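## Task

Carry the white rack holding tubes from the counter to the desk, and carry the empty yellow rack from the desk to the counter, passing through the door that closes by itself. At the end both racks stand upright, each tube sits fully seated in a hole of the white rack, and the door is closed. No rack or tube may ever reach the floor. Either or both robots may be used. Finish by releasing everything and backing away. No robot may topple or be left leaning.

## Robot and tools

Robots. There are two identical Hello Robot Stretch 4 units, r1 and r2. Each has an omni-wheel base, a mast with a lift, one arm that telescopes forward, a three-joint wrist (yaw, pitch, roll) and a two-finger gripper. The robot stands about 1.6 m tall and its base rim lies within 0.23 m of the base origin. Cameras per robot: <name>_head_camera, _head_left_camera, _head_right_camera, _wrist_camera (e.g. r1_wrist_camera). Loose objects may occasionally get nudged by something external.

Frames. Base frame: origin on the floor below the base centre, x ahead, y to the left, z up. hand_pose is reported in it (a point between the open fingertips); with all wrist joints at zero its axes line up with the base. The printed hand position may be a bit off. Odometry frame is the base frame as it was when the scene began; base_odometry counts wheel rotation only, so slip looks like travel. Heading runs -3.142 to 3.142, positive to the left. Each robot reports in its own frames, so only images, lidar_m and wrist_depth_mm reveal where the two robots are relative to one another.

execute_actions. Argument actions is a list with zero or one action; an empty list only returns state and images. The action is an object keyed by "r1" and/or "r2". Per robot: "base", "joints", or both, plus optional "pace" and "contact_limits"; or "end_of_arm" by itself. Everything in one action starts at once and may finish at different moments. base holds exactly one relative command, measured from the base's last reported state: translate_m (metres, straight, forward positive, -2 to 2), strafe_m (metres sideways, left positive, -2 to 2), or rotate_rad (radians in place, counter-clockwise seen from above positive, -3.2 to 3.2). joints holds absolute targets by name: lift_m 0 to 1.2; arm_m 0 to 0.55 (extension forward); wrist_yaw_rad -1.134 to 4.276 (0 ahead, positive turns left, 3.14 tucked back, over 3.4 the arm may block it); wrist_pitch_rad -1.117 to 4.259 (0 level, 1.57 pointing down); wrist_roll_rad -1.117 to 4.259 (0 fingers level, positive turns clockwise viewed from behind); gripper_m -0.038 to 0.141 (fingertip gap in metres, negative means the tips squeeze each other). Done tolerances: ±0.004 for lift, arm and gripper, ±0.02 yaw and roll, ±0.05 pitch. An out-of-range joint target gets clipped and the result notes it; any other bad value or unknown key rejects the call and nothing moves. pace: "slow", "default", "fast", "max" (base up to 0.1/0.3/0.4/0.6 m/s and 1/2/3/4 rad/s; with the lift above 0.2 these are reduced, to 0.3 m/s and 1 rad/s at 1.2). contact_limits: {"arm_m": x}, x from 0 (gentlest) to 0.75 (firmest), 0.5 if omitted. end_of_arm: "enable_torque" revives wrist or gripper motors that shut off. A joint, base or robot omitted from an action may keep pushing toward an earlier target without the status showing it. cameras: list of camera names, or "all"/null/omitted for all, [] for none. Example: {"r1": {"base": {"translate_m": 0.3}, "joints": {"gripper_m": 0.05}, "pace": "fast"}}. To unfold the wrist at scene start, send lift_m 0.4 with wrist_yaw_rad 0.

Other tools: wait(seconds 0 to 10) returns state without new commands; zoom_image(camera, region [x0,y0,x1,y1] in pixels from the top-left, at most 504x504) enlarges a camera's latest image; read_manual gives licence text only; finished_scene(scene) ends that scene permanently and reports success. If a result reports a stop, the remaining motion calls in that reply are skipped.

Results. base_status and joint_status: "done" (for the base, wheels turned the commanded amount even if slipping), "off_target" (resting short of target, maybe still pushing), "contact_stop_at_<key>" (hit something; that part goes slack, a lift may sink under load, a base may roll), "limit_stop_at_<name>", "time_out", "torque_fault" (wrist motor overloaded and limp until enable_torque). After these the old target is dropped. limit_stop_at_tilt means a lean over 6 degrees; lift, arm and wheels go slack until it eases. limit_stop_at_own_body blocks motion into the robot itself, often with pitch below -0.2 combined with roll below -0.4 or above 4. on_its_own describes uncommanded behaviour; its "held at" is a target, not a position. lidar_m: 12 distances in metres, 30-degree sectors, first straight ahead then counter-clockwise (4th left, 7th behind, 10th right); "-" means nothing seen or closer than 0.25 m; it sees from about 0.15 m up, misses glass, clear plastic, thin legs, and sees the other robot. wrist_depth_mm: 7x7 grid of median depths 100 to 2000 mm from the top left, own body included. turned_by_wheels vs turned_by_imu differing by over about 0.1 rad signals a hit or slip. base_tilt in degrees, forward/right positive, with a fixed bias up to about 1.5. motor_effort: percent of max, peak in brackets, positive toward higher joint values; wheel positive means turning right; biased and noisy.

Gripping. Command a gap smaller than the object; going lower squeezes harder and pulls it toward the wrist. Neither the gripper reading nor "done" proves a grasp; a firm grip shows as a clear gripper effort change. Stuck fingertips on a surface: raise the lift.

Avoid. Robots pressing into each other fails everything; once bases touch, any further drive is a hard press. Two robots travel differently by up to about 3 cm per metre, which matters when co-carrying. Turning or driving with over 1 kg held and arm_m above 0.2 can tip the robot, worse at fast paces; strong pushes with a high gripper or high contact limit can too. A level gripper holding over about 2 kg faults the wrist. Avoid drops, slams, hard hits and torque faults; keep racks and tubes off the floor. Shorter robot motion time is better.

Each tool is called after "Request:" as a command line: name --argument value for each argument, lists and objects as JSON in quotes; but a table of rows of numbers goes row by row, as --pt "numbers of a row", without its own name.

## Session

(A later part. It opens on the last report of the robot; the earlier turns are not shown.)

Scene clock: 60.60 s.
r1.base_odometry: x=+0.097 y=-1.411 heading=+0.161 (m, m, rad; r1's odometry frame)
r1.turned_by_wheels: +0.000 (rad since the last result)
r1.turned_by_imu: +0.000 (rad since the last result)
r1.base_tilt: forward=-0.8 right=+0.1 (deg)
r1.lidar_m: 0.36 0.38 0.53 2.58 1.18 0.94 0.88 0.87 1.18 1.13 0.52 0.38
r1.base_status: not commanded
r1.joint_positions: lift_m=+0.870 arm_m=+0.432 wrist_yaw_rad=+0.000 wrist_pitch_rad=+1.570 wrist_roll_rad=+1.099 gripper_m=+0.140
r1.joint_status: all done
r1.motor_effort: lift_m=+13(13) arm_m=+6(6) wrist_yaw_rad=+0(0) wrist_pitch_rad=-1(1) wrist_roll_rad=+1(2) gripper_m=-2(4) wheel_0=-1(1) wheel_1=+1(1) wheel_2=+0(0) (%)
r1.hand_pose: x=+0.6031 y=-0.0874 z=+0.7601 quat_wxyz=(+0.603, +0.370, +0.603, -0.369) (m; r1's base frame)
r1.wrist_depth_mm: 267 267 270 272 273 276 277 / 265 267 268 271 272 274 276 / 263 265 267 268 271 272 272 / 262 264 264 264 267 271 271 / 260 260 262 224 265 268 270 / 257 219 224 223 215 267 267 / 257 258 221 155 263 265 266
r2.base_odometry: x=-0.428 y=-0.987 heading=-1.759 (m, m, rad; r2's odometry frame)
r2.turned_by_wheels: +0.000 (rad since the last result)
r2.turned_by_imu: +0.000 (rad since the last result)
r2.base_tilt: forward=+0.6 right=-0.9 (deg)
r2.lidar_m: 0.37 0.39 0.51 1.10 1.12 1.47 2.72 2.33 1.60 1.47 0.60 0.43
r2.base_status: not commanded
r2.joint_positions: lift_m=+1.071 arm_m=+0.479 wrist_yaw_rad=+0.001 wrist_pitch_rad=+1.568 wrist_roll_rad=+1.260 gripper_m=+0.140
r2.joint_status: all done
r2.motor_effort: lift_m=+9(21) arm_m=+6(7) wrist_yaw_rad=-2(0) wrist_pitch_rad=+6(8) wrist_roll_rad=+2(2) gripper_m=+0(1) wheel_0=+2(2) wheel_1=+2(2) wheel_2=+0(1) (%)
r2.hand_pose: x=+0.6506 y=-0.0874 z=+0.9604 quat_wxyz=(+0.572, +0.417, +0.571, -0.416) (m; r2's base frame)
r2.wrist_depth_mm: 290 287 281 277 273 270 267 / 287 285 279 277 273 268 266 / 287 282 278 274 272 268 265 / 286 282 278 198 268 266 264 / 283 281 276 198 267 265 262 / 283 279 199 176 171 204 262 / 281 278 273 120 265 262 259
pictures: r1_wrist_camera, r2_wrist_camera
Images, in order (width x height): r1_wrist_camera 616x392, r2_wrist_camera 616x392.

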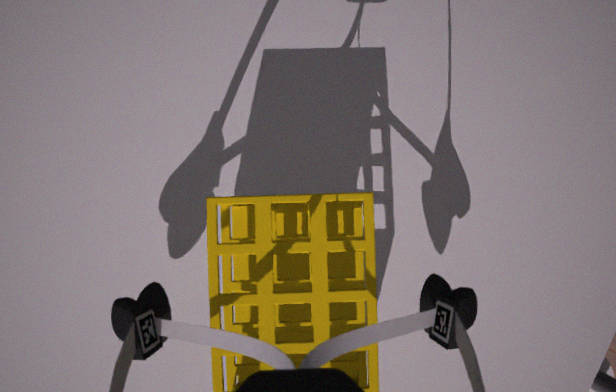

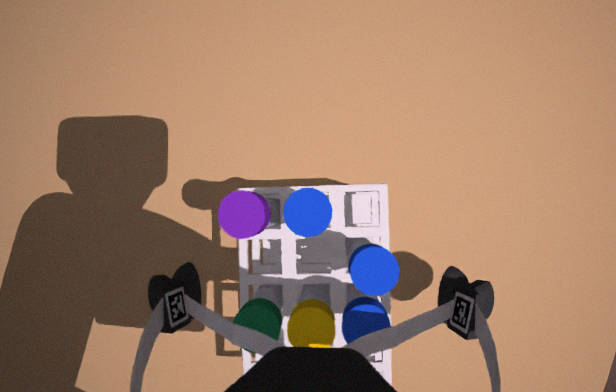

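Request:
execute_actions --actions '[{"r1":{"joints":{"gripper_m":0.03}},"r2":{"joints":{"lift_m":1.13}}}]' --cameras '[]'

Request:
execute_actions --actions '[{"r1":{"joints":{"lift_m":1.0}},"r2":{"base":{"strafe_m":0.033},"joints":{"arm_m":0.47},"pace":"slow"}}]' --cameras '[]'

Request:
execute_actions --actions '[{"r1":{"joints":{"arm_m":0.05}},"r2":{"joints":{"lift_m":1.065},"pace":"slow"}}]' --cameras '["r1_wrist_camera","r2_wrist_camera"]'

Scene clock: 66.63 s.
r1.base_odometry: x=+0.097 y=-1.411 heading=+0.161 (m, m, rad; r1's odometry frame)
r1.turned_by_wheels: +0.000 (rad since the last result)
r1.turned_by_imu: -0.001 (rad since the last result)
r1.base_tilt: forward=-0.7 right=+0.2 (deg)
r1.lidar_m: 0.34 0.37 0.53 2.61 1.15 0.93 0.89 0.89 1.17 1.14 0.52 0.38
r1.base_status: not commanded
r1.joint_positions: lift_m=+0.870 arm_m=+0.432 wrist_yaw_rad=+0.000 wrist_pitch_rad=+1.570 wrist_roll_rad=+1.099 gripper_m=+0.031
r1.joint_status: all done
r1.motor_effort: lift_m=+13(13) arm_m=+6(6) wrist_yaw_rad=+0(0) wrist_pitch_rad=-2(1) wrist_roll_rad=+2(2) gripper_m=-26(30) wheel_0=-1(1) wheel_1=+0(0) wheel_2=+0(0) (%)
r1.hand_pose: x=+0.6031 y=-0.0874 z=+0.7601 quat_wxyz=(+0.603, +0.370, +0.603, -0.369) (m; r1's base frame)
r1.wrist_depth_mm: 266 268 270 272 272 274 277 / 265 267 270 270 272 274 276 / 263 265 266 268 270 272 274 / 262 264 265 253 268 270 271 / 259 262 250 215 266 268 270 / 258 259 197 178 193 266 267 / 256 173 181 176 200 264 266
r2.base_odometry: x=-0.428 y=-0.987 heading=-1.759 (m, m, rad; r2's odometry frame)
r2.turned_by_wheels: +0.000 (rad since the last result)
r2.turned_by_imu: -0.001 (rad since the last result)
r2.base_tilt: forward=+0.5 right=-0.9 (deg)
r2.lidar_m: 0.37 0.40 0.53 1.09 1.13 1.47 2.72 2.31 1.62 1.47 0.64 0.39
r2.base_status: not commanded
r2.joint_positions: lift_m=+1.130 arm_m=+0.479 wrist_yaw_rad=+0.000 wrist_pitch_rad=+1.570 wrist_roll_rad=+1.260 gripper_m=+0.140
r2.joint_status: all done
r2.motor_effort: lift_m=+22(25) arm_m=+6(7) wrist_yaw_rad=-1(0) wrist_pitch_rad=+2(5) wrist_roll_rad=+2(3) gripper_m=+1(1) wheel_0=+2(2) wheel_1=+2(2) wheel_2=+0(0) (%)
r2.hand_pose: x=+0.6501 y=-0.0874 z=+1.0194 quat_wxyz=(+0.572, +0.417, +0.571, -0.416) (m; r2's base frame)
r2.wrist_depth_mm: 347 342 338 334 329 325 322 / 347 342 336 332 330 324 322 / 343 340 336 330 327 324 320 / 343 338 334 256 325 324 319 / 342 336 330 254 324 320 317 / 340 336 329 208 205 206 315 / 338 334 329 119 322 315 315
pictures: none
No camera images: the call's "cameras" was empty. Leave "cameras" out to get every camera's image.

Scene clock: 68.23 s.
r1.base_odometry: x=+0.097 y=-1.411 heading=+0.161 (m, m, rad; r1's odometry frame)
r1.turned_by_wheels: +0.000 (rad since the last result)
r1.turned_by_imu: +0.000 (rad since the last result)
r1.base_tilt: forward=-0.7 right=+0.2 (deg)
r1.lidar_m: 0.36 0.39 0.54 2.61 1.16 0.91 0.88 0.87 1.18 1.14 0.55 0.36
r1.base_status: not commanded
r1.joint_positions: lift_m=+1.000 arm_m=+0.432 wrist_yaw_rad=+0.000 wrist_pitch_rad=+1.570 wrist_roll_rad=+1.099 gripper_m=+0.031
r1.joint_status: all done
r1.motor_effort: lift_m=+24(22) arm_m=+6(6) wrist_yaw_rad=+0(0) wrist_pitch_rad=-1(1) wrist_roll_rad=+2(2) gripper_m=-26(27) wheel_0=-1(1) wheel_1=+0(0) wheel_2=+0(0) (%)
r1.hand_pose: x=+0.6031 y=-0.0874 z=+0.8893 quat_wxyz=(+0.603, +0.370, +0.603, -0.369) (m; r1's base frame)
r1.wrist_depth_mm: 397 397 402 404 407 413 415 / 394 397 399 402 404 407 410 / 392 394 394 399 404 407 410 / 389 389 392 253 402 404 404 / 387 389 249 214 397 402 1160 / 384 387 197 178 193 399 1138 / 382 173 182 176 200 394 917
r2.base_odometry: x=-0.395 y=-0.993 heading=-1.759 (m, m, rad; r2's odometry frame)
r2.turned_by_wheels: +0.000 (rad since the last result)
r2.turned_by_imu: +0.000 (rad since the last result)
r2.base_tilt: forward=+0.6 right=-1.0 (deg)
r2.lidar_m: 0.37 0.39 0.51 1.06 1.10 1.42 2.74 2.38 1.62 1.49 0.58 0.41
r2.base_status: done
r2.joint_positions: lift_m=+1.130 arm_m=+0.471 wrist_yaw_rad=+0.000 wrist_pitch_rad=+1.570 wrist_roll_rad=+1.260 gripper_m=+0.140
r2.joint_status: all done
r2.motor_effort: lift_m=+22(22) arm_m=-7(2) wrist_yaw_rad=-1(0) wrist_pitch_rad=+1(1) wrist_roll_rad=+2(2) gripper_m=-1(1) wheel_0=-1(6) wheel_1=+3(5) wheel_2=+0(1) (%)
r2.hand_pose: x=+0.6425 y=-0.0874 z=+1.0194 quat_wxyz=(+0.572, +0.417, +0.571, -0.416) (m; r2's base frame)
r2.wrist_depth_mm: 349 343 340 334 329 325 322 / 347 342 338 332 329 325 320 / 345 340 338 330 327 322 320 / 343 338 334 290 325 322 317 / 340 338 332 252 324 322 317 / 338 334 330 253 286 207 317 / 338 334 330 119 322 320 315
pictures: none
No camera images: the call's "cameras" was empty. Leave "cameras" out to get every camera's image.

Scene clock: 70.47 s.
r1.base_odometry: x=+0.097 y=-1.411 heading=+0.161 (m, m, rad; r1's odometry frame)
r1.turned_by_wheels: +0.000 (rad since the last result)
r1.turned_by_imu: -0.001 (rad since the last result)
r1.base_tilt: forward=-0.7 right=+0.2 (deg)
r1.lidar_m: 0.36 0.40 0.53 2.60 1.18 0.93 0.88 0.88 1.19 1.13 0.54 0.39
r1.base_status: not commanded
r1.joint_positions: lift_m=+1.000 arm_m=+0.051 wrist_yaw_rad=+0.000 wrist_pitch_rad=+1.570 wrist_roll_rad=+1.100 gripper_m=+0.031
r1.joint_status: all done
r1.motor_effort: lift_m=+23(24) arm_m=-6(8) wrist_yaw_rad=+1(1) wrist_pitch_rad=-1(3) wrist_roll_rad=+1(2) gripper_m=-27(27) wheel_0=-1(1) wheel_1=+0(1) wheel_2=+0(0) (%)
r1.hand_pose: x=+0.2221 y=-0.0874 z=+0.8893 quat_wxyz=(+0.603, +0.370, +0.603, -0.369) (m; r1's base frame)
r1.wrist_depth_mm: 399 402 404 1160 1160 1182 1182 / 394 402 402 1160 1160 1160 1182 / 394 397 1118 1138 1160 1160 1160 / 389 394 1118 252 1118 1160 1160 / 389 389 249 214 917 1138 1160 / 387 387 198 178 193 1160 1138 / 384 172 182 176 200 418 1138
r2.base_odometry: x=-0.395 y=-0.993 heading=-1.759 (m, m, rad; r2's odometry frame)
r2.turned_by_wheels: +0.000 (rad since the last result)
r2.turned_by_imu: +0.000 (rad since the last result)
r2.base_tilt: forward=+0.6 right=-0.9 (deg)
r2.lidar_m: 0.38 0.39 0.51 1.05 1.09 1.40 2.68 2.37 1.61 1.50 0.62 0.40
r2.base_status: not commanded
r2.joint_positions: lift_m=+1.065 arm_m=+0.471 wrist_yaw_rad=+0.000 wrist_pitch_rad=+1.570 wrist_roll_rad=+1.260 gripper_m=+0.140
r2.joint_status: all done
r2.motor_effort: lift_m=+13(21) arm_m=-7(7) wrist_yaw_rad=-1(2) wrist_pitch_rad=+1(1) wrist_roll_rad=+2(2) gripper_m=+0(1) wheel_0=-1(1) wheel_1=+4(4) wheel_2=+0(0) (%)
r2.hand_pose: x=+0.6425 y=-0.0874 z=+0.9551 quat_wxyz=(+0.572, +0.417, +0.571, -0.416) (m; r2's base frame)
r2.wrist_depth_mm: 279 277 273 268 266 263 260 / 279 276 272 268 265 262 259 / 278 274 271 185 263 262 258 / 276 273 268 191 188 259 258 / 274 271 268 144 185 258 256 / 273 272 213 189 186 207 254 / 272 268 266 119 257 255 253
pictures: r1_wrist_camera, r2_wrist_camera
Images, in order (width x height): r1_wrist_camera 616x392, r2_wrist_camera 616x392.

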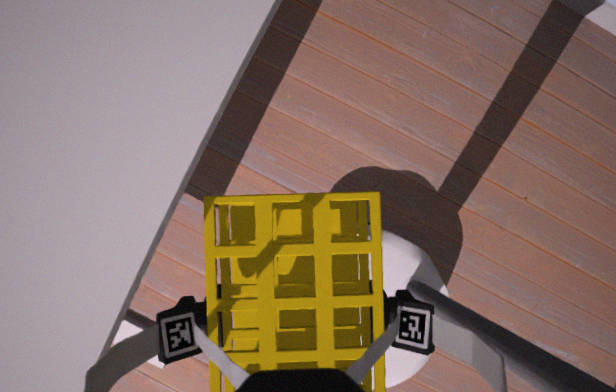

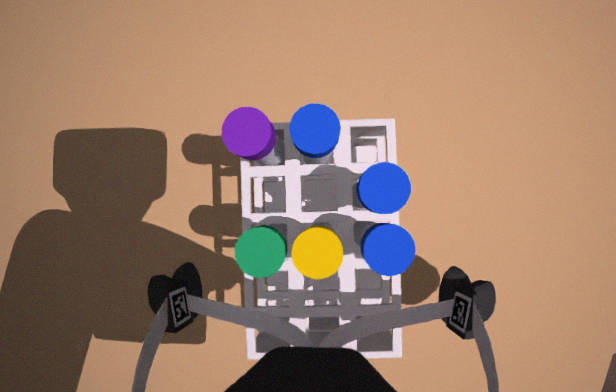

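Request:
execute_actions --actions '[{"r1":{"base":{"translate_m":-0.3}},"r2":{"joints":{"gripper_m":0.01}}}]' --cameras '[]'

Request:
execute_actions --actions '[{"r1":{"base":{"rotate_rad":3.1}},"r2":{"joints":{"lift_m":1.15},"pace":"slow"}}]' --cameras '["r1_head_camera","r1_head_left_camera","r2_wrist_camera"]'

Scene clock: 75.73 s.
r1.base_odometry: x=-0.199 y=-1.459 heading=+0.161 (m, m, rad; r1's odometry frame)
r1.turned_by_wheels: +0.000 (rad since the last result)
r1.turned_by_imu: -0.001 (rad since the last result)
r1.base_tilt: forward=-0.7 right=+0.1 (deg)
r1.lidar_m: 0.65 0.68 2.14 1.97 0.76 0.61 0.58 0.60 0.75 1.14 0.96 0.71
r1.base_status: done
r1.joint_positions: lift_m=+1.000 arm_m=+0.051 wrist_yaw_rad=+0.000 wrist_pitch_rad=+1.570 wrist_roll_rad=+1.100 gripper_m=+0.031
r1.joint_status: not commanded
r1.motor_effort: lift_m=+23(23) arm_m=-6(6) wrist_yaw_rad=+0(0) wrist_pitch_rad=-2(2) wrist_roll_rad=+1(1) gripper_m=-27(27) wheel_0=-2(6) wheel_1=+0(0) wheel_2=+1(7) (%)
r1.hand_pose: x=+0.2221 y=-0.0874 z=+0.8893 quat_wxyz=(+0.603, +0.370, +0.603, -0.369) (m; r1's base frame)
r1.wrist_depth_mm: 1138 1138 1138 1160 1160 1160 1182 / 1138 1138 1138 1160 1160 1182 1160 / 1118 1138 1160 1138 1138 1160 1160 / 1098 1138 1138 253 1138 1138 1160 / 1118 1118 249 215 917 1160 1160 / 1098 1118 198 178 193 1138 1138 / 1078 172 181 176 200 418 691
r2.base_odometry: x=-0.395 y=-0.993 heading=-1.759 (m, m, rad; r2's odometry frame)
r2.turned_by_wheels: +0.000 (rad since the last result)
r2.turned_by_imu: -0.001 (rad since the last result)
r2.base_tilt: forward=+0.6 right=-0.9 (deg)
r2.lidar_m: 0.37 0.41 0.51 1.05 1.08 1.42 2.72 2.39 1.63 1.46 0.60 0.42
r2.base_status: not commanded
r2.joint_positions: lift_m=+1.065 arm_m=+0.471 wrist_yaw_rad=+0.000 wrist_pitch_rad=+1.570 wrist_roll_rad=+1.260 gripper_m=+0.011
r2.joint_status: all done
r2.motor_effort: lift_m=+13(13) arm_m=-7(7) wrist_yaw_rad=+1(0) wrist_pitch_rad=+0(1) wrist_roll_rad=+2(2) gripper_m=-25(26) wheel_0=-1(1) wheel_1=+4(4) wheel_2=+0(0) (%)
r2.hand_pose: x=+0.6424 y=-0.0874 z=+0.9551 quat_wxyz=(+0.572, +0.417, +0.571, -0.416) (m; r2's base frame)
r2.wrist_depth_mm: 281 277 273 270 266 262 260 / 278 276 271 267 265 260 259 / 277 273 270 176 231 260 258 / 277 272 270 177 173 259 257 / 274 272 130 129 127 258 256 / 273 271 181 175 194 254 254 / 272 267 264 139 206 255 253
pictures: none
No camera images: the call's "cameras" was empty. Leave "cameras" out to get every camera's image.

Scene clock: 78.97 s.
r1.base_odometry: x=-0.199 y=-1.459 heading=-3.022 (m, m, rad; r1's odometry frame)
r1.turned_by_wheels: +3.100 (rad since the last result)
r1.turned_by_imu: +3.143 (rad since the last result)
r1.base_tilt: forward=-0.7 right=+0.2 (deg)
r1.lidar_m: 0.58 0.60 0.74 1.12 1.01 0.73 0.66 0.69 2.09 2.27 0.78 0.62
r1.base_status: done
r1.joint_positions: lift_m=+1.000 arm_m=+0.051 wrist_yaw_rad=+0.000 wrist_pitch_rad=+1.570 wrist_roll_rad=+1.100 gripper_m=+0.031
r1.joint_status: not commanded
r1.motor_effort: lift_m=+24(24) arm_m=-6(6) wrist_yaw_rad=+1(1) wrist_pitch_rad=-2(1) wrist_roll_rad=+1(1) gripper_m=-27(25) wheel_0=-2(8) wheel_1=-1(4) wheel_2=-2(7) (%)
r1.hand_pose: x=+0.2221 y=-0.0874 z=+0.8893 quat_wxyz=(+0.603, +0.370, +0.603, -0.369) (m; r1's base frame)
r1.wrist_depth_mm: 433 580 917 1182 1160 1182 1182 / 473 654 1098 1160 1160 1160 1182 / 521 741 1138 1160 1138 1138 1160 / 580 854 1138 254 1138 1160 1160 / 640 1008 250 215 904 1160 1138 / 723 1008 197 178 192 1138 1138 / 699 172 181 176 200 415 1138
r2.base_odometry: x=-0.395 y=-0.993 heading=-1.759 (m, m, rad; r2's odometry frame)
r2.turned_by_wheels: +0.000 (rad since the last result)
r2.turned_by_imu: -0.001 (rad since the last result)
r2.base_tilt: forward=+0.7 right=-0.9 (deg)
r2.lidar_m: 0.37 0.38 0.53 1.06 1.08 1.45 2.73 2.40 1.64 1.50 0.59 0.38
r2.base_status: not commanded
r2.joint_positions: lift_m=+1.150 arm_m=+0.471 wrist_yaw_rad=+0.000 wrist_pitch_rad=+1.570 wrist_roll_rad=+1.260 gripper_m=+0.011
r2.joint_status: all done
r2.motor_effort: lift_m=+23(24) arm_m=-7(7) wrist_yaw_rad=-1(0) wrist_pitch_rad=+0(1) wrist_roll_rad=+2(2) gripper_m=-25(26) wheel_0=-1(1) wheel_1=+4(3) wheel_2=+0(0) (%)
r2.hand_pose: x=+0.6424 y=-0.0874 z=+1.0393 quat_wxyz=(+0.572, +0.417, +0.571, -0.416) (m; r2's base frame)
r2.wrist_depth_mm: 368 362 357 353 351 343 340 / 366 362 357 351 349 343 340 / 364 359 353 176 232 342 338 / 362 359 355 177 130 340 338 / 362 357 131 129 128 340 338 / 359 353 181 175 195 338 891 / 357 351 347 139 205 336 991
pictures: r1_head_camera, r1_head_left_camera, r2_wrist_camera
Images, in order (width x height): r1_head_camera 420x560, r1_head_left_camera 420x672, r2_wrist_camera 616x392.

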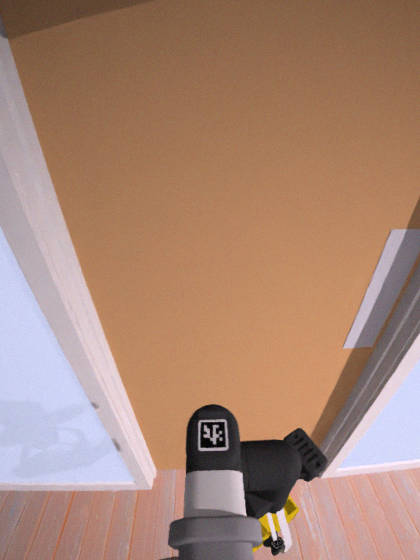

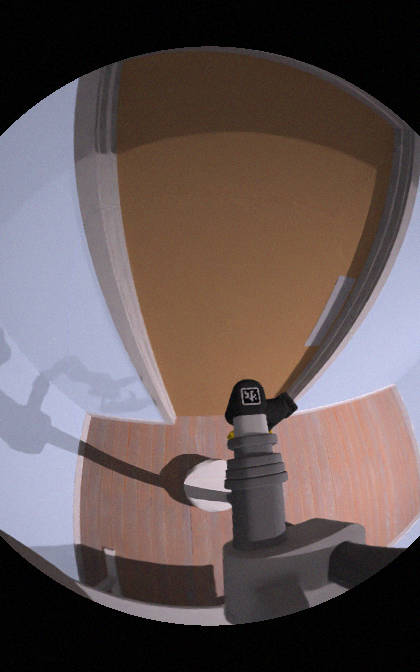

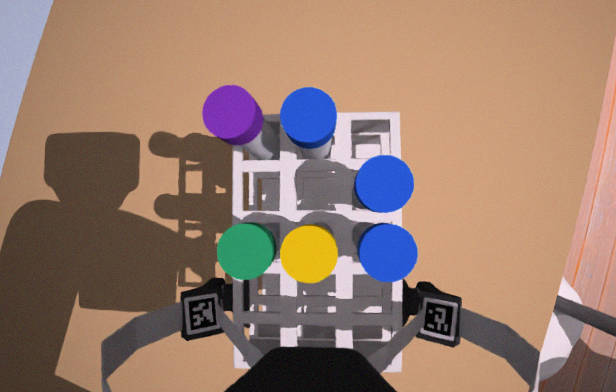

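Request:
execute_actions --actions '[{"r1":{"base":{"strafe_m":-0.12},"joints":{"arm_m":0.0,"wrist_roll_rad":0,"lift_m":0.9}},"r2":{"joints":{"arm_m":0.03},"pace":"slow"}}]' --cameras '[]'

Request:
execute_actions --actions '[{"r1":{"base":{"rotate_rad":-1.55}},"r2":{"base":{"translate_m":-0.2},"pace":"slow"}}]' --cameras '[]'

Request:
execute_actions --actions '[{"r1":{"base":{"strafe_m":0.7},"pace":"slow"},"r2":{"base":{"rotate_rad":-2.0},"pace":"slow"}}]' --cameras '["r1_head_left_camera","r2_head_camera","r2_wrist_camera"]'

Scene clock: 95.70 s.
r1.base_odometry: x=-0.213 y=-1.340 heading=-3.022 (m, m, rad; r1's odometry frame)
r1.turned_by_wheels: +0.000 (rad since the last result)
r1.turned_by_imu: -0.002 (rad since the last result)
r1.base_tilt: forward=-0.7 right=+0.2 (deg)
r1.lidar_m: 0.59 0.62 0.75 1.24 1.04 0.72 0.66 0.66 2.03 2.28 0.80 0.60
r1.base_status: done
r1.joint_positions: lift_m=+0.900 arm_m=+0.001 wrist_yaw_rad=+0.000 wrist_pitch_rad=+1.570 wrist_roll_rad=+0.001 gripper_m=+0.031
r1.joint_status: all done
r1.motor_effort: lift_m=+13(22) arm_m=-6(7) wrist_yaw_rad=+0(1) wrist_pitch_rad=-2(1) wrist_roll_rad=-2(4) gripper_m=-28(27) wheel_0=+1(9) wheel_1=+0(10) wheel_2=+0(2) (%)
r1.hand_pose: x=+0.1721 y=-0.0874 z=+0.7901 quat_wxyz=(+0.707, +0.000, +0.707, +0.000) (m; r1's base frame)
r1.wrist_depth_mm: 699 741 768 788 798 699 647 / 842 1008 1025 1042 1042 917 917 / 1008 1025 1042 1042 1042 1042 1060 / 991 1025 1008 253 1042 1060 1060 / 1008 1025 249 215 1025 1042 1042 / 1008 1008 197 178 193 1042 1042 / 976 173 181 176 200 1025 1025
r2.base_odometry: x=-0.395 y=-0.993 heading=-1.759 (m, m, rad; r2's odometry frame)
r2.turned_by_wheels: +0.000 (rad since the last result)
r2.turned_by_imu: -0.002 (rad since the last result)
r2.base_tilt: forward=+0.7 right=-0.8 (deg)
r2.lidar_m: 0.37 0.38 0.53 1.05 1.10 1.40 2.74 2.36 1.60 1.51 0.58 0.25
r2.base_status: not commanded
r2.joint_positions: lift_m=+1.150 arm_m=+0.031 wrist_yaw_rad=+0.000 wrist_pitch_rad=+1.570 wrist_roll_rad=+1.260 gripper_m=+0.011
r2.joint_status: all done
r2.motor_effort: lift_m=+23(23) arm_m=-7(5) wrist_yaw_rad=+0(1) wrist_pitch_rad=+1(0) wrist_roll_rad=+1(2) gripper_m=-26(26) wheel_0=-1(1) wheel_1=+4(4) wheel_2=+0(0) (%)
r2.hand_pose: x=+0.2024 y=-0.0874 z=+1.0393 quat_wxyz=(+0.572, +0.417, +0.571, -0.416) (m; r2's base frame)
r2.wrist_depth_mm: 370 366 508 1255 1255 1229 1205 / 368 366 500 1229 1255 1229 1205 / 364 364 469 176 232 1229 1205 / 364 364 580 176 129 1229 1205 / 362 389 131 129 128 1205 1205 / 362 370 181 175 194 455 809 / 359 421 878 139 206 1182 1182
pictures: none
No camera images: the call's "cameras" was empty. Leave "cameras" out to get every camera's image.

Scene clock: 99.00 s.
r1.base_odometry: x=-0.213 y=-1.340 heading=+1.711 (m, m, rad; r1's odometry frame)
r1.turned_by_wheels: -1.550 (rad since the last result)
r1.turned_by_imu: -1.572 (rad since the last result)
r1.base_tilt: forward=-0.7 right=+0.2 (deg)
r1.lidar_m: 2.12 0.77 0.63 0.58 0.59 0.74 1.25 0.98 0.69 0.66 0.67 2.11
r1.base_status: done
r1.joint_positions: lift_m=+0.900 arm_m=+0.001 wrist_yaw_rad=+0.000 wrist_pitch_rad=+1.570 wrist_roll_rad=+0.001 gripper_m=+0.031
r1.joint_status: not commanded
r1.motor_effort: lift_m=+14(14) arm_m=-6(6) wrist_yaw_rad=+1(1) wrist_pitch_rad=-2(1) wrist_roll_rad=-2(2) gripper_m=-28(25) wheel_0=+1(7) wheel_1=+1(3) wheel_2=+2(6) (%)
r1.hand_pose: x=+0.1722 y=-0.0874 z=+0.7901 quat_wxyz=(+0.707, +0.000, +0.707, +0.000) (m; r1's base frame)
r1.wrist_depth_mm: 931 1042 1042 1060 1060 1078 1078 / 946 1042 1042 1060 1060 1060 1078 / 1008 1042 1025 1042 1060 1060 1060 / 1008 1025 1042 252 1042 1042 1060 / 1008 1025 250 214 1042 1042 1042 / 991 991 197 178 193 1060 1042 / 991 173 182 177 200 1025 1025
r2.base_odometry: x=-0.358 y=-0.797 heading=-1.759 (m, m, rad; r2's odometry frame)
r2.turned_by_wheels: +0.000 (rad since the last result)
r2.turned_by_imu: +0.000 (rad since the last result)
r2.base_tilt: forward=+0.6 right=-0.9 (deg)
r2.lidar_m: 0.57 0.59 0.79 1.04 1.07 1.42 2.51 2.37 1.66 1.53 0.89 0.25
r2.base_status: done
r2.joint_positions: lift_m=+1.150 arm_m=+0.031 wrist_yaw_rad=+0.000 wrist_pitch_rad=+1.570 wrist_roll_rad=+1.260 gripper_m=+0.011
r2.joint_status: not commanded
r2.motor_effort: lift_m=+23(23) arm_m=-7(7) wrist_yaw_rad=-1(0) wrist_pitch_rad=+0(1) wrist_roll_rad=+2(2) gripper_m=-26(25) wheel_0=-3(5) wheel_1=-3(6) wheel_2=+3(8) (%)
r2.hand_pose: x=+0.2024 y=-0.0874 z=+1.0393 quat_wxyz=(+0.572, +0.417, +0.571, -0.416) (m; r2's base frame)
r2.wrist_depth_mm: 459 615 976 1281 1229 1229 1229 / 477 661 946 1255 1229 1229 1205 / 508 707 917 176 232 1229 1205 / 539 768 1118 178 128 1229 1182 / 574 831 131 130 127 1205 1205 / 597 778 181 175 194 452 809 / 640 842 1229 139 206 1182 1182
pictures: none
No camera images: the call's "cameras" was empty. Leave "cameras" out to get every camera's image.

Scene clock: 107.13 s.
r1.base_odometry: x=-0.906 y=-1.437 heading=+1.711 (m, m, rad; r1's odometry frame)
r1.turned_by_wheels: +0.000 (rad since the last result)
r1.turned_by_imu: -0.004 (rad since the last result)
r1.base_tilt: forward=-0.8 right=+0.2 (deg)
r1.lidar_m: 0.43 1.90 0.40 0.25 0.26 0.25 0.25 0.42 1.43 1.35 1.39 0.45
r1.base_status: done
r1.joint_positions: lift_m=+0.900 arm_m=+0.001 wrist_yaw_rad=+0.000 wrist_pitch_rad=+1.570 wrist_roll_rad=+0.001 gripper_m=+0.031
r1.joint_status: not commanded
r1.motor_effort: lift_m=+14(14) arm_m=-6(6) wrist_yaw_rad=+1(0) wrist_pitch_rad=+0(3) wrist_roll_rad=-2(1) gripper_m=-28(27) wheel_0=-6(17) wheel_1=+4(16) wheel_2=+4(4) (%)
r1.hand_pose: x=+0.1721 y=-0.0874 z=+0.7900 quat_wxyz=(+0.707, +0.000, +0.707, +0.000) (m; r1's base frame)
r1.wrist_depth_mm: 1042 1042 1060 430 1060 1078 1078 / 1025 1025 1042 609 1060 1060 1098 / 1025 1025 1025 1042 1060 1060 1060 / 1025 1025 1042 253 1042 1060 1042 / 831 1008 251 213 1025 1042 1042 / 683 854 197 178 193 1025 1042 / 585 173 181 176 200 1025 1042
r2.base_odometry: x=-0.358 y=-0.797 heading=+2.525 (m, m, rad; r2's odometry frame)
r2.turned_by_wheels: -1.999 (rad since the last result)
r2.turned_by_imu: -1.979 (rad since the last result)
r2.base_tilt: forward=+0.5 right=-0.9 (deg)
r2.lidar_m: 1.57 1.50 0.80 0.59 0.57 0.61 0.88 1.05 1.12 1.55 2.47 0.25
r2.base_status: done
r2.joint_positions: lift_m=+1.150 arm_m=+0.031 wrist_yaw_rad=+0.000 wrist_pitch_rad=+1.570 wrist_roll_rad=+1.260 gripper_m=+0.011
r2.joint_status: not commanded
r2.motor_effort: lift_m=+23(23) arm_m=-7(7) wrist_yaw_rad=-1(2) wrist_pitch_rad=+1(1) wrist_roll_rad=+2(2) gripper_m=-25(26) wheel_0=+3(4) wheel_1=+3(7) wheel_2=+2(7) (%)
r2.hand_pose: x=+0.2024 y=-0.0874 z=+1.0393 quat_wxyz=(+0.572, +0.417, +0.571, -0.416) (m; r2's base frame)
r2.wrist_depth_mm: 1281 1308 1281 1281 1229 1205 1205 / 1308 1281 1281 1255 1255 1229 1229 / 1281 1281 1255 175 232 1229 1205 / 1308 1281 1255 177 128 1205 1205 / 1255 1281 131 129 127 1205 1205 / 1255 1255 182 175 195 459 798 / 1281 1229 1255 139 205 1182 1205
pictures: r1_head_left_camera, r2_head_camera, r2_wrist_camera
Images, in order (width x height): r1_head_left_camera 420x672, r2_head_camera 420x560, r2_wrist_camera 616x392.

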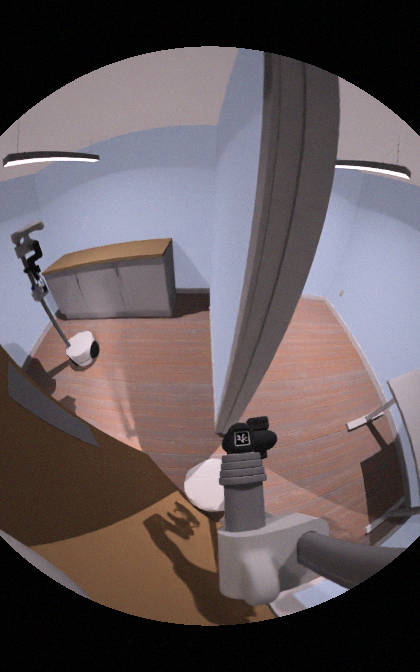

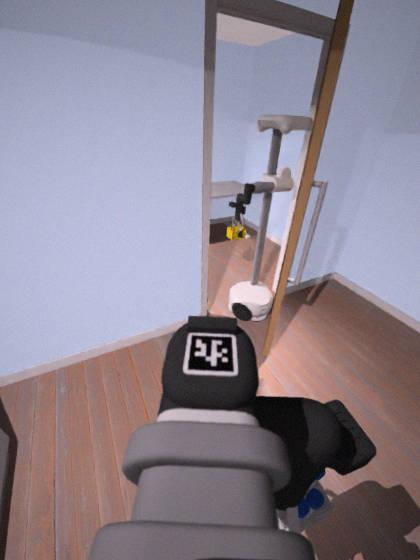

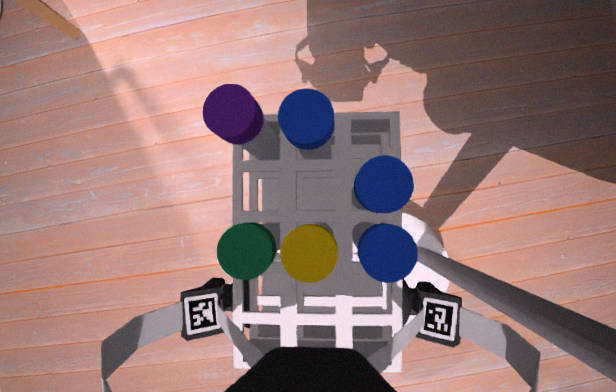

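Request:
execute_actions --actions '[{"r1":{"base":{"strafe_m":0.72},"pace":"slow"},"r2":{"base":{"rotate_rad":0.41},"pace":"slow"}}]' --cameras '[]'

Request:
execute_actions --actions '[{"r1":{"base":{"translate_m":-0.45},"pace":"slow"},"r2":{"base":{"translate_m":0.5},"pace":"slow"}}]' --cameras '["r1_head_left_camera","r2_head_left_camera","r2_head_camera"]'

Scene clock: 119.27 s.
r1.base_odometry: x=-1.619 y=-1.538 heading=+1.712 (m, m, rad; r1's odometry frame)
r1.turned_by_wheels: +0.000 (rad since the last result)
r1.turned_by_imu: -0.003 (rad since the last result)
r1.base_tilt: forward=-0.7 right=+0.3 (deg)
r1.lidar_m: 1.82 1.15 1.94 1.85 1.81 0.25 1.23 0.26 0.39 2.08 0.85 1.07
r1.base_status: done
r1.joint_positions: lift_m=+0.900 arm_m=+0.001 wrist_yaw_rad=+0.000 wrist_pitch_rad=+1.570 wrist_roll_rad=+0.001 gripper_m=+0.031
r1.joint_status: not commanded
r1.motor_effort: lift_m=+14(14) arm_m=-6(6) wrist_yaw_rad=+1(0) wrist_pitch_rad=+0(1) wrist_roll_rad=-1(1) gripper_m=-26(27) wheel_0=-3(14) wheel_1=+2(10) wheel_2=+5(7) (%)
r1.hand_pose: x=+0.1721 y=-0.0874 z=+0.7900 quat_wxyz=(+0.707, +0.000, +0.707, +0.000) (m; r1's base frame)
r1.wrist_depth_mm: 1025 1042 1060 1060 1060 1078 946 / 1025 1025 1042 1042 1060 1078 931 / 1025 1025 1042 1042 1060 1060 1060 / 1025 1025 1008 253 1042 1042 1060 / 991 1025 249 215 1025 1042 1042 / 991 1008 198 178 193 1042 1042 / 991 172 181 177 199 1008 1042
r2.base_odometry: x=-0.358 y=-0.797 heading=+2.934 (m, m, rad; r2's odometry frame)
r2.turned_by_wheels: +0.409 (rad since the last result)
r2.turned_by_imu: +0.403 (rad since the last result)
r2.base_tilt: forward=+0.6 right=-0.9 (deg)
r2.lidar_m: 1.52 0.92 0.62 0.57 0.60 0.80 1.05 1.06 1.39 2.46 1.26 0.25
r2.base_status: done
r2.joint_positions: lift_m=+1.150 arm_m=+0.031 wrist_yaw_rad=+0.000 wrist_pitch_rad=+1.570 wrist_roll_rad=+1.260 gripper_m=+0.011
r2.joint_status: not commanded
r2.motor_effort: lift_m=+23(23) arm_m=-7(7) wrist_yaw_rad=+1(1) wrist_pitch_rad=+0(0) wrist_roll_rad=+2(2) gripper_m=-24(26) wheel_0=-3(5) wheel_1=-3(6) wheel_2=-3(8) (%)
r2.hand_pose: x=+0.2024 y=-0.0874 z=+1.0393 quat_wxyz=(+0.572, +0.417, +0.571, -0.416) (m; r2's base frame)
r2.wrist_depth_mm: 1308 1281 1281 1255 1255 1255 1205 / 1336 1281 1255 1281 1255 1229 1205 / 1308 1255 1281 175 232 1229 1205 / 1281 1281 1255 177 128 1229 1205 / 1255 1281 131 129 127 1205 1205 / 1281 1281 181 175 193 455 809 / 1255 1255 1229 139 206 1182 1182
pictures: none
No camera images: the call's "cameras" was empty. Leave "cameras" out to get every camera's image.

Scene clock: 125.53 s.
r1.base_odometry: x=-1.556 y=-1.983 heading=+1.711 (m, m, rad; r1's odometry frame)
r1.turned_by_wheels: -0.001 (rad since the last result)
r1.turned_by_imu: +0.114 (rad since the last result)
r1.base_tilt: forward=-0.7 right=+0.2 (deg)
r1.lidar_m: 1.35 2.37 1.86 1.81 1.13 0.87 0.86 0.25 0.26 0.55 1.10 1.25
r1.base_status: done
r1.joint_positions: lift_m=+0.900 arm_m=+0.001 wrist_yaw_rad=+0.000 wrist_pitch_rad=+1.570 wrist_roll_rad=+0.001 gripper_m=+0.031
r1.joint_status: not commanded
r1.motor_effort: lift_m=+16(16) arm_m=-4(6) wrist_yaw_rad=+0(3) wrist_pitch_rad=-1(4) wrist_roll_rad=-1(1) gripper_m=-26(27) wheel_0=-16(20) wheel_1=-22(26) wheel_2=+31(34) (%)
r1.hand_pose: x=+0.1719 y=-0.0874 z=+0.7900 quat_wxyz=(+0.707, +0.000, +0.707, +0.000) (m; r1's base frame)
r1.wrist_depth_mm: 1025 1042 1060 1042 1078 1060 1060 / 1025 1042 1060 1060 1060 1060 1060 / 1025 1025 1025 1042 1042 1060 1060 / 1025 1025 1025 253 1042 1042 1060 / 1008 1008 250 215 1025 1042 1060 / 991 1008 198 178 193 1042 1060 / 991 173 181 176 199 809 866
r2.base_odometry: x=-0.847 y=-0.694 heading=+2.934 (m, m, rad; r2's odometry frame)
r2.turned_by_wheels: +0.000 (rad since the last result)
r2.turned_by_imu: -0.002 (rad since the last result)
r2.base_tilt: forward=+0.6 right=-0.9 (deg)
r2.lidar_m: 1.03 1.04 0.65 0.60 0.63 0.83 1.54 1.58 2.04 1.37 1.32 0.25
r2.base_status: done
r2.joint_positions: lift_m=+1.150 arm_m=+0.031 wrist_yaw_rad=+0.000 wrist_pitch_rad=+1.570 wrist_roll_rad=+1.260 gripper_m=+0.011
r2.joint_status: not commanded
r2.motor_effort: lift_m=+23(23) arm_m=-7(7) wrist_yaw_rad=+0(1) wrist_pitch_rad=+1(0) wrist_roll_rad=+2(2) gripper_m=-25(26) wheel_0=+2(5) wheel_1=+3(5) wheel_2=-2(6) (%)
r2.hand_pose: x=+0.2024 y=-0.0874 z=+1.0393 quat_wxyz=(+0.572, +0.417, +0.571, -0.416) (m; r2's base frame)
r2.wrist_depth_mm: 931 1255 1281 1255 1229 1229 1205 / 991 1308 1255 1255 1229 1205 1205 / 1025 1281 1281 175 232 1205 1205 / 1098 1281 1255 177 128 1205 1205 / 1160 1255 131 129 127 1205 1182 / 1229 1281 181 174 193 459 809 / 1255 1255 1255 139 206 1182 1182
pictures: r1_head_left_camera, r2_head_camera, r2_head_left_camera
Images, in order (width x height): r1_head_left_camera 420x672, r2_head_camera 420x560, r2_head_left_camera 420x672.

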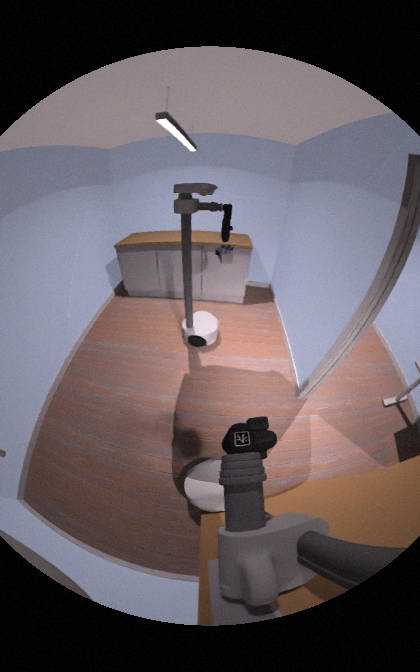

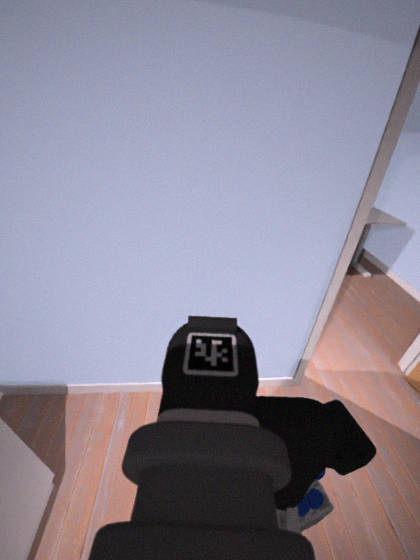

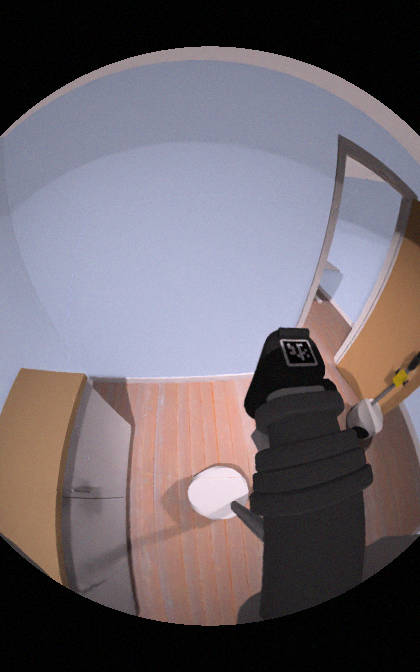

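Request:
execute_actions --actions '[{"r1":{"base":{"translate_m":0.02},"pace":"slow"},"r2":{"base":{"translate_m":0.62}}}]' --cameras '[]'

Request:
execute_actions --actions '[{"r2":{"base":{"strafe_m":-0.85}}}]' --cameras '["r1_head_left_camera","r2_head_left_camera","r2_wrist_camera"]'

Scene clock: 135.03 s.
r1.base_odometry: x=-1.559 y=-1.963 heading=+1.711 (m, m, rad; r1's odometry frame)
r1.turned_by_wheels: +0.000 (rad since the last result)
r1.turned_by_imu: -0.001 (rad since the last result)
r1.base_tilt: forward=-0.7 right=+0.2 (deg)
r1.lidar_m: 1.35 2.36 1.84 1.82 1.16 0.91 0.89 0.25 0.26 0.60 1.11 1.27
r1.base_status: done
r1.joint_positions: lift_m=+0.900 arm_m=+0.001 wrist_yaw_rad=+0.000 wrist_pitch_rad=+1.570 wrist_roll_rad=+0.001 gripper_m=+0.031
r1.joint_status: not commanded
r1.motor_effort: lift_m=+15(15) arm_m=-4(5) wrist_yaw_rad=+0(0) wrist_pitch_rad=-1(1) wrist_roll_rad=-2(1) gripper_m=-28(28) wheel_0=+1(16) wheel_1=+0(21) wheel_2=+1(31) (%)
r1.hand_pose: x=+0.1719 y=-0.0874 z=+0.7900 quat_wxyz=(+0.707, +0.000, +0.707, +0.000) (m; r1's base frame)
r1.wrist_depth_mm: 1042 1042 1042 1060 1078 1078 1060 / 1025 1025 1042 1042 1078 1060 1078 / 1025 1008 1042 1060 1060 1060 1060 / 1025 1025 1025 254 1025 1042 1060 / 1008 1008 250 214 1042 1042 1042 / 991 991 198 178 192 1042 1042 / 991 173 181 176 200 842 931
r2.base_odometry: x=-1.454 y=-0.567 heading=+2.935 (m, m, rad; r2's odometry frame)
r2.turned_by_wheels: +0.000 (rad since the last result)
r2.turned_by_imu: -0.002 (rad since the last result)
r2.base_tilt: forward=+0.6 right=-0.9 (deg)
r2.lidar_m: 0.41 0.42 0.55 0.69 0.69 0.89 2.16 2.23 1.43 1.24 0.67 0.26
r2.base_status: done
r2.joint_positions: lift_m=+1.150 arm_m=+0.031 wrist_yaw_rad=+0.000 wrist_pitch_rad=+1.570 wrist_roll_rad=+1.260 gripper_m=+0.011
r2.joint_status: not commanded
r2.motor_effort: lift_m=+22(23) arm_m=-7(7) wrist_yaw_rad=-1(1) wrist_pitch_rad=-1(0) wrist_roll_rad=+2(2) gripper_m=-26(26) wheel_0=+0(6) wheel_1=+0(5) wheel_2=+1(8) (%)
r2.hand_pose: x=+0.2023 y=-0.0874 z=+1.0393 quat_wxyz=(+0.572, +0.417, +0.571, -0.416) (m; r2's base frame)
r2.wrist_depth_mm: 264 351 574 1255 1255 1229 1205 / 274 377 554 1205 1255 1229 1205 / 290 402 544 176 233 1205 1205 / 306 436 634 177 138 1205 1205 / 322 462 131 129 127 1182 1182 / 338 439 181 175 195 455 809 / 355 469 917 139 206 1205 1182
pictures: none
No camera images: the call's "cameras" was empty. Leave "cameras" out to get every camera's image.

Scene clock: 139.20 s.
r1.base_odometry: x=-1.559 y=-1.963 heading=+1.711 (m, m, rad; r1's odometry frame)
r1.turned_by_wheels: +0.000 (rad since the last result)
r1.turned_by_imu: -0.001 (rad since the last result)
r1.base_tilt: forward=-0.7 right=+0.1 (deg)
r1.lidar_m: 0.55 2.37 1.85 1.82 1.17 0.91 0.89 0.25 0.26 0.56 0.56 0.47
r1.base_status: not commanded
r1.joint_positions: lift_m=+0.900 arm_m=+0.001 wrist_yaw_rad=+0.000 wrist_pitch_rad=+1.570 wrist_roll_rad=+0.001 gripper_m=+0.031
r1.joint_status: not commanded
r1.motor_effort: lift_m=+15(15) arm_m=-5(5) wrist_yaw_rad=+0(0) wrist_pitch_rad=-1(1) wrist_roll_rad=-1(2) gripper_m=-27(27) wheel_0=+1(1) wheel_1=+0(0) wheel_2=+1(1) (%)
r1.hand_pose: x=+0.1719 y=-0.0874 z=+0.7900 quat_wxyz=(+0.707, +0.000, +0.707, +0.000) (m; r1's base frame)
r1.wrist_depth_mm: 1025 1042 1060 1042 634 976 1060 / 1042 1042 1025 1042 831 854 1078 / 1008 1025 1025 1042 917 1060 1078 / 1008 1025 1042 252 1025 1060 1060 / 991 1025 249 215 1042 1042 1042 / 991 1008 197 177 192 1025 1042 / 991 173 181 176 199 854 931
r2.base_odometry: x=-1.279 y=+0.265 heading=+2.935 (m, m, rad; r2's odometry frame)
r2.turned_by_wheels: +0.000 (rad since the last result)
r2.turned_by_imu: +0.002 (rad since the last result)
r2.base_tilt: forward=+0.6 right=-0.8 (deg)
r2.lidar_m: 1.81 0.49 0.64 1.47 1.55 2.03 2.08 2.13 0.38 0.45 0.74 0.25
r2.base_status: done
r2.joint_positions: lift_m=+1.150 arm_m=+0.031 wrist_yaw_rad=+0.000 wrist_pitch_rad=+1.570 wrist_roll_rad=+1.260 gripper_m=+0.011
r2.joint_status: not commanded
r2.motor_effort: lift_m=+22(22) arm_m=-7(7) wrist_yaw_rad=-1(1) wrist_pitch_rad=+0(0) wrist_roll_rad=+2(2) gripper_m=-25(25) wheel_0=+0(9) wheel_1=+2(6) wheel_2=+0(3) (%)
r2.hand_pose: x=+0.2023 y=-0.0874 z=+1.0393 quat_wxyz=(+0.572, +0.417, +0.571, -0.416) (m; r2's base frame)
r2.wrist_depth_mm: 1308 1281 1281 1182 1138 1025 1025 / 1308 1281 1281 1229 1255 1025 991 / 1308 1281 1255 175 232 1042 1205 / 1308 1281 1255 177 128 1229 1182 / 1308 1255 131 129 127 1205 1182 / 627 699 182 175 194 452 809 / 488 627 1182 139 205 1182 1182
pictures: r1_head_left_camera, r2_head_left_camera, r2_wrist_camera
Images, in order (width x height): r1_head_left_camera 420x672, r2_head_left_camera 420x672, r2_wrist_camera 616x392.

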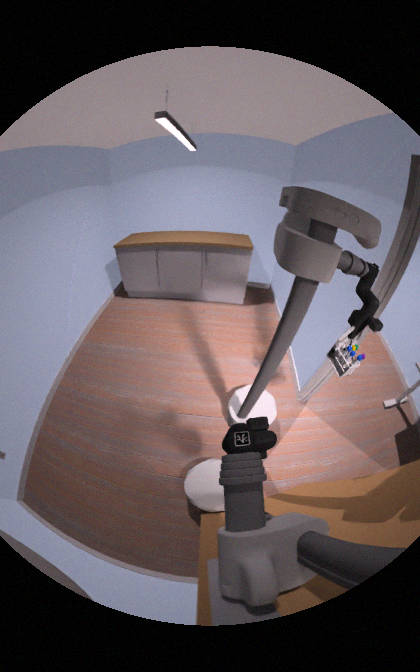

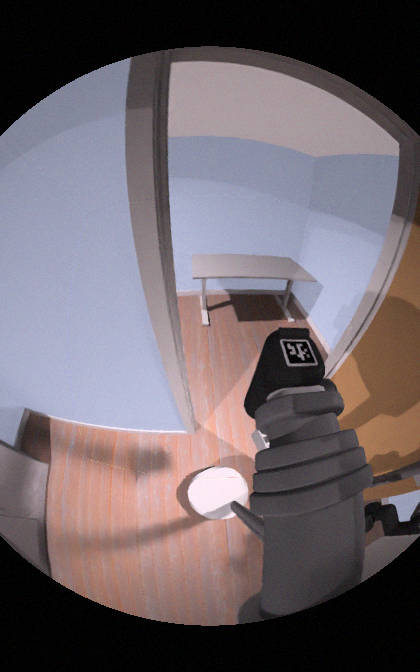

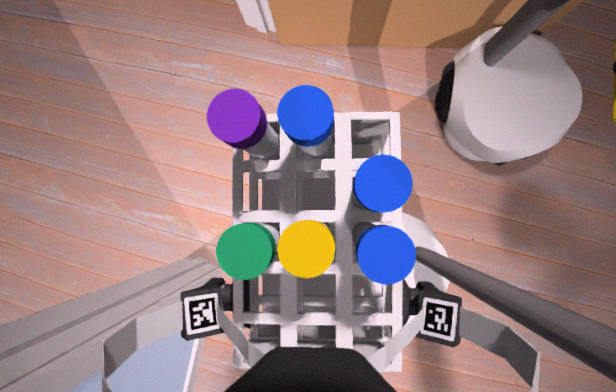

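Request:
execute_actions --actions '[{"r2":{"base":{"translate_m":0.13},"pace":"slow"}}]' --cameras '[]'

Request:
execute_actions --actions '[{"r2":{"base":{"strafe_m":-0.13},"pace":"slow"}}]' --cameras '["r1_head_left_camera","r2_head_left_camera"]'

Scene clock: 145.50 s.
r1.base_odometry: x=-1.559 y=-1.963 heading=+1.711 (m, m, rad; r1's odometry frame)
r1.turned_by_wheels: +0.000 (rad since the last result)
r1.turned_by_imu: -0.001 (rad since the last result)
r1.base_tilt: forward=-0.7 right=+0.1 (deg)
r1.lidar_m: 2.17 2.36 1.85 1.82 1.18 0.91 0.90 0.25 0.28 0.58 0.58 0.52
r1.base_status: not commanded
r1.joint_positions: lift_m=+0.900 arm_m=+0.001 wrist_yaw_rad=+0.000 wrist_pitch_rad=+1.570 wrist_roll_rad=+0.001 gripper_m=+0.031
r1.joint_status: not commanded
r1.motor_effort: lift_m=+15(16) arm_m=-4(5) wrist_yaw_rad=+0(0) wrist_pitch_rad=-1(1) wrist_roll_rad=-1(1) gripper_m=-28(26) wheel_0=+1(1) wheel_1=+0(0) wheel_2=+1(1) (%)
r1.hand_pose: x=+0.1719 y=-0.0874 z=+0.7900 quat_wxyz=(+0.707, +0.000, +0.707, +0.000) (m; r1's base frame)
r1.wrist_depth_mm: 1042 1025 1042 1060 842 535 1060 / 1042 1025 1042 1060 831 831 1078 / 1025 1008 1025 1042 1025 854 1060 / 1008 1008 1025 252 1025 1060 1042 / 1008 1025 250 214 1025 1060 1042 / 991 991 197 178 193 1042 1042 / 991 173 181 176 200 854 931
r2.base_odometry: x=-1.406 y=+0.292 heading=+2.935 (m, m, rad; r2's odometry frame)
r2.turned_by_wheels: +0.000 (rad since the last result)
r2.turned_by_imu: -0.001 (rad since the last result)
r2.base_tilt: forward=+0.6 right=-0.9 (deg)
r2.lidar_m: 1.69 0.37 0.48 1.08 1.56 2.02 2.20 2.25 0.43 0.60 0.71 0.25
r2.base_status: done
r2.joint_positions: lift_m=+1.150 arm_m=+0.031 wrist_yaw_rad=+0.000 wrist_pitch_rad=+1.570 wrist_roll_rad=+1.260 gripper_m=+0.011
r2.joint_status: not commanded
r2.motor_effort: lift_m=+22(22) arm_m=-7(7) wrist_yaw_rad=+0(1) wrist_pitch_rad=+0(0) wrist_roll_rad=+2(2) gripper_m=-25(25) wheel_0=+3(5) wheel_1=+4(3) wheel_2=-3(6) (%)
r2.hand_pose: x=+0.2023 y=-0.0874 z=+1.0393 quat_wxyz=(+0.572, +0.417, +0.571, -0.416) (m; r2's base frame)
r2.wrist_depth_mm: 1308 1308 1281 1182 1060 1008 904 / 1308 1281 1281 1229 1229 1229 1008 / 1308 1281 1255 176 232 1182 1008 / 1281 1281 1255 177 173 1229 1205 / 1281 1281 131 129 127 1182 1182 / 1281 1255 181 175 193 455 809 / 1281 512 683 139 206 1205 1205
pictures: none
No camera images: the call's "cameras" was empty. Leave "cameras" out to get every camera's image.

Scene clock: 147.93 s.
r1.base_odometry: x=-1.559 y=-1.963 heading=+1.711 (m, m, rad; r1's odometry frame)
r1.turned_by_wheels: +0.000 (rad since the last result)
r1.turned_by_imu: -0.001 (rad since the last result)
r1.base_tilt: forward=-0.7 right=+0.2 (deg)
r1.lidar_m: 2.13 2.35 1.86 1.82 1.16 0.90 0.90 0.25 0.25 0.60 0.41 0.41
r1.base_status: not commanded
r1.joint_positions: lift_m=+0.900 arm_m=+0.001 wrist_yaw_rad=+0.000 wrist_pitch_rad=+1.570 wrist_roll_rad=+0.001 gripper_m=+0.031
r1.joint_status: not commanded
r1.motor_effort: lift_m=+15(15) arm_m=-4(4) wrist_yaw_rad=+1(0) wrist_pitch_rad=-1(0) wrist_roll_rad=-1(1) gripper_m=-27(27) wheel_0=+1(1) wheel_1=+0(0) wheel_2=+1(1) (%)
r1.hand_pose: x=+0.1719 y=-0.0874 z=+0.7900 quat_wxyz=(+0.707, +0.000, +0.707, +0.000) (m; r1's base frame)
r1.wrist_depth_mm: 1025 1042 1060 1078 1078 1098 290 / 1025 1042 1042 1060 842 424 353 / 1025 1042 1025 1042 820 831 1078 / 1025 1025 1008 252 854 976 1042 / 991 1025 249 215 1025 1042 1042 / 991 1008 197 178 193 1042 1042 / 976 172 181 176 199 854 917
r2.base_odometry: x=-1.380 y=+0.419 heading=+2.935 (m, m, rad; r2's odometry frame)
r2.turned_by_wheels: +0.000 (rad since the last result)
r2.turned_by_imu: +0.000 (rad since the last result)
r2.base_tilt: forward=+0.5 right=-1.0 (deg)
r2.lidar_m: 1.67 0.46 0.50 1.12 1.70 2.21 2.20 0.38 0.36 0.53 0.57 0.25
r2.base_status: done
r2.joint_positions: lift_m=+1.150 arm_m=+0.031 wrist_yaw_rad=+0.000 wrist_pitch_rad=+1.570 wrist_roll_rad=+1.260 gripper_m=+0.011
r2.joint_status: not commanded
r2.motor_effort: lift_m=+22(22) arm_m=-7(7) wrist_yaw_rad=-1(1) wrist_pitch_rad=+0(0) wrist_roll_rad=+2(2) gripper_m=-25(24) wheel_0=+1(6) wheel_1=-3(6) wheel_2=+0(6) (%)
r2.hand_pose: x=+0.2023 y=-0.0874 z=+1.0393 quat_wxyz=(+0.572, +0.417, +0.571, -0.416) (m; r2's base frame)
r2.wrist_depth_mm: 1308 1308 1281 854 820 798 778 / 1308 1308 1281 1160 1160 1042 891 / 1308 1281 1255 172 232 1042 991 / 1281 1281 1281 177 136 1205 1008 / 1308 1281 213 129 127 1205 1205 / 1281 1281 181 175 194 455 820 / 1308 732 878 139 205 1182 1160
pictures: r1_head_left_camera, r2_head_left_camera
Images, in order (width x height): r1_head_left_camera 420x672, r2_head_left_camera 420x672.

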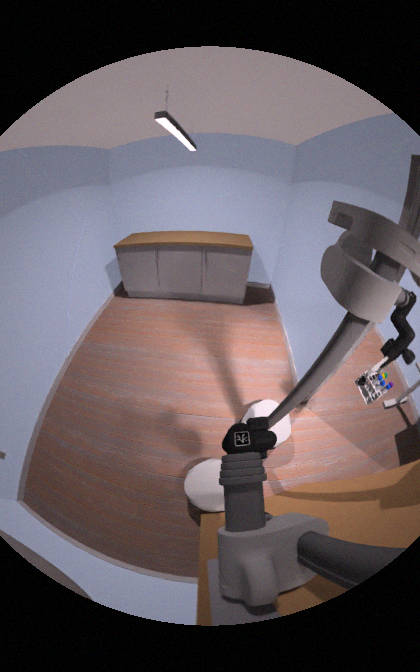

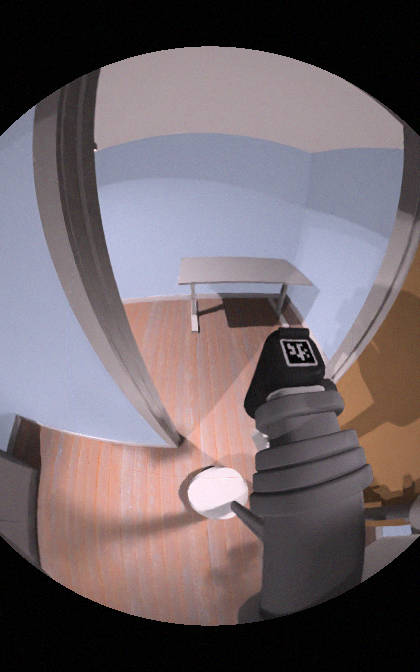

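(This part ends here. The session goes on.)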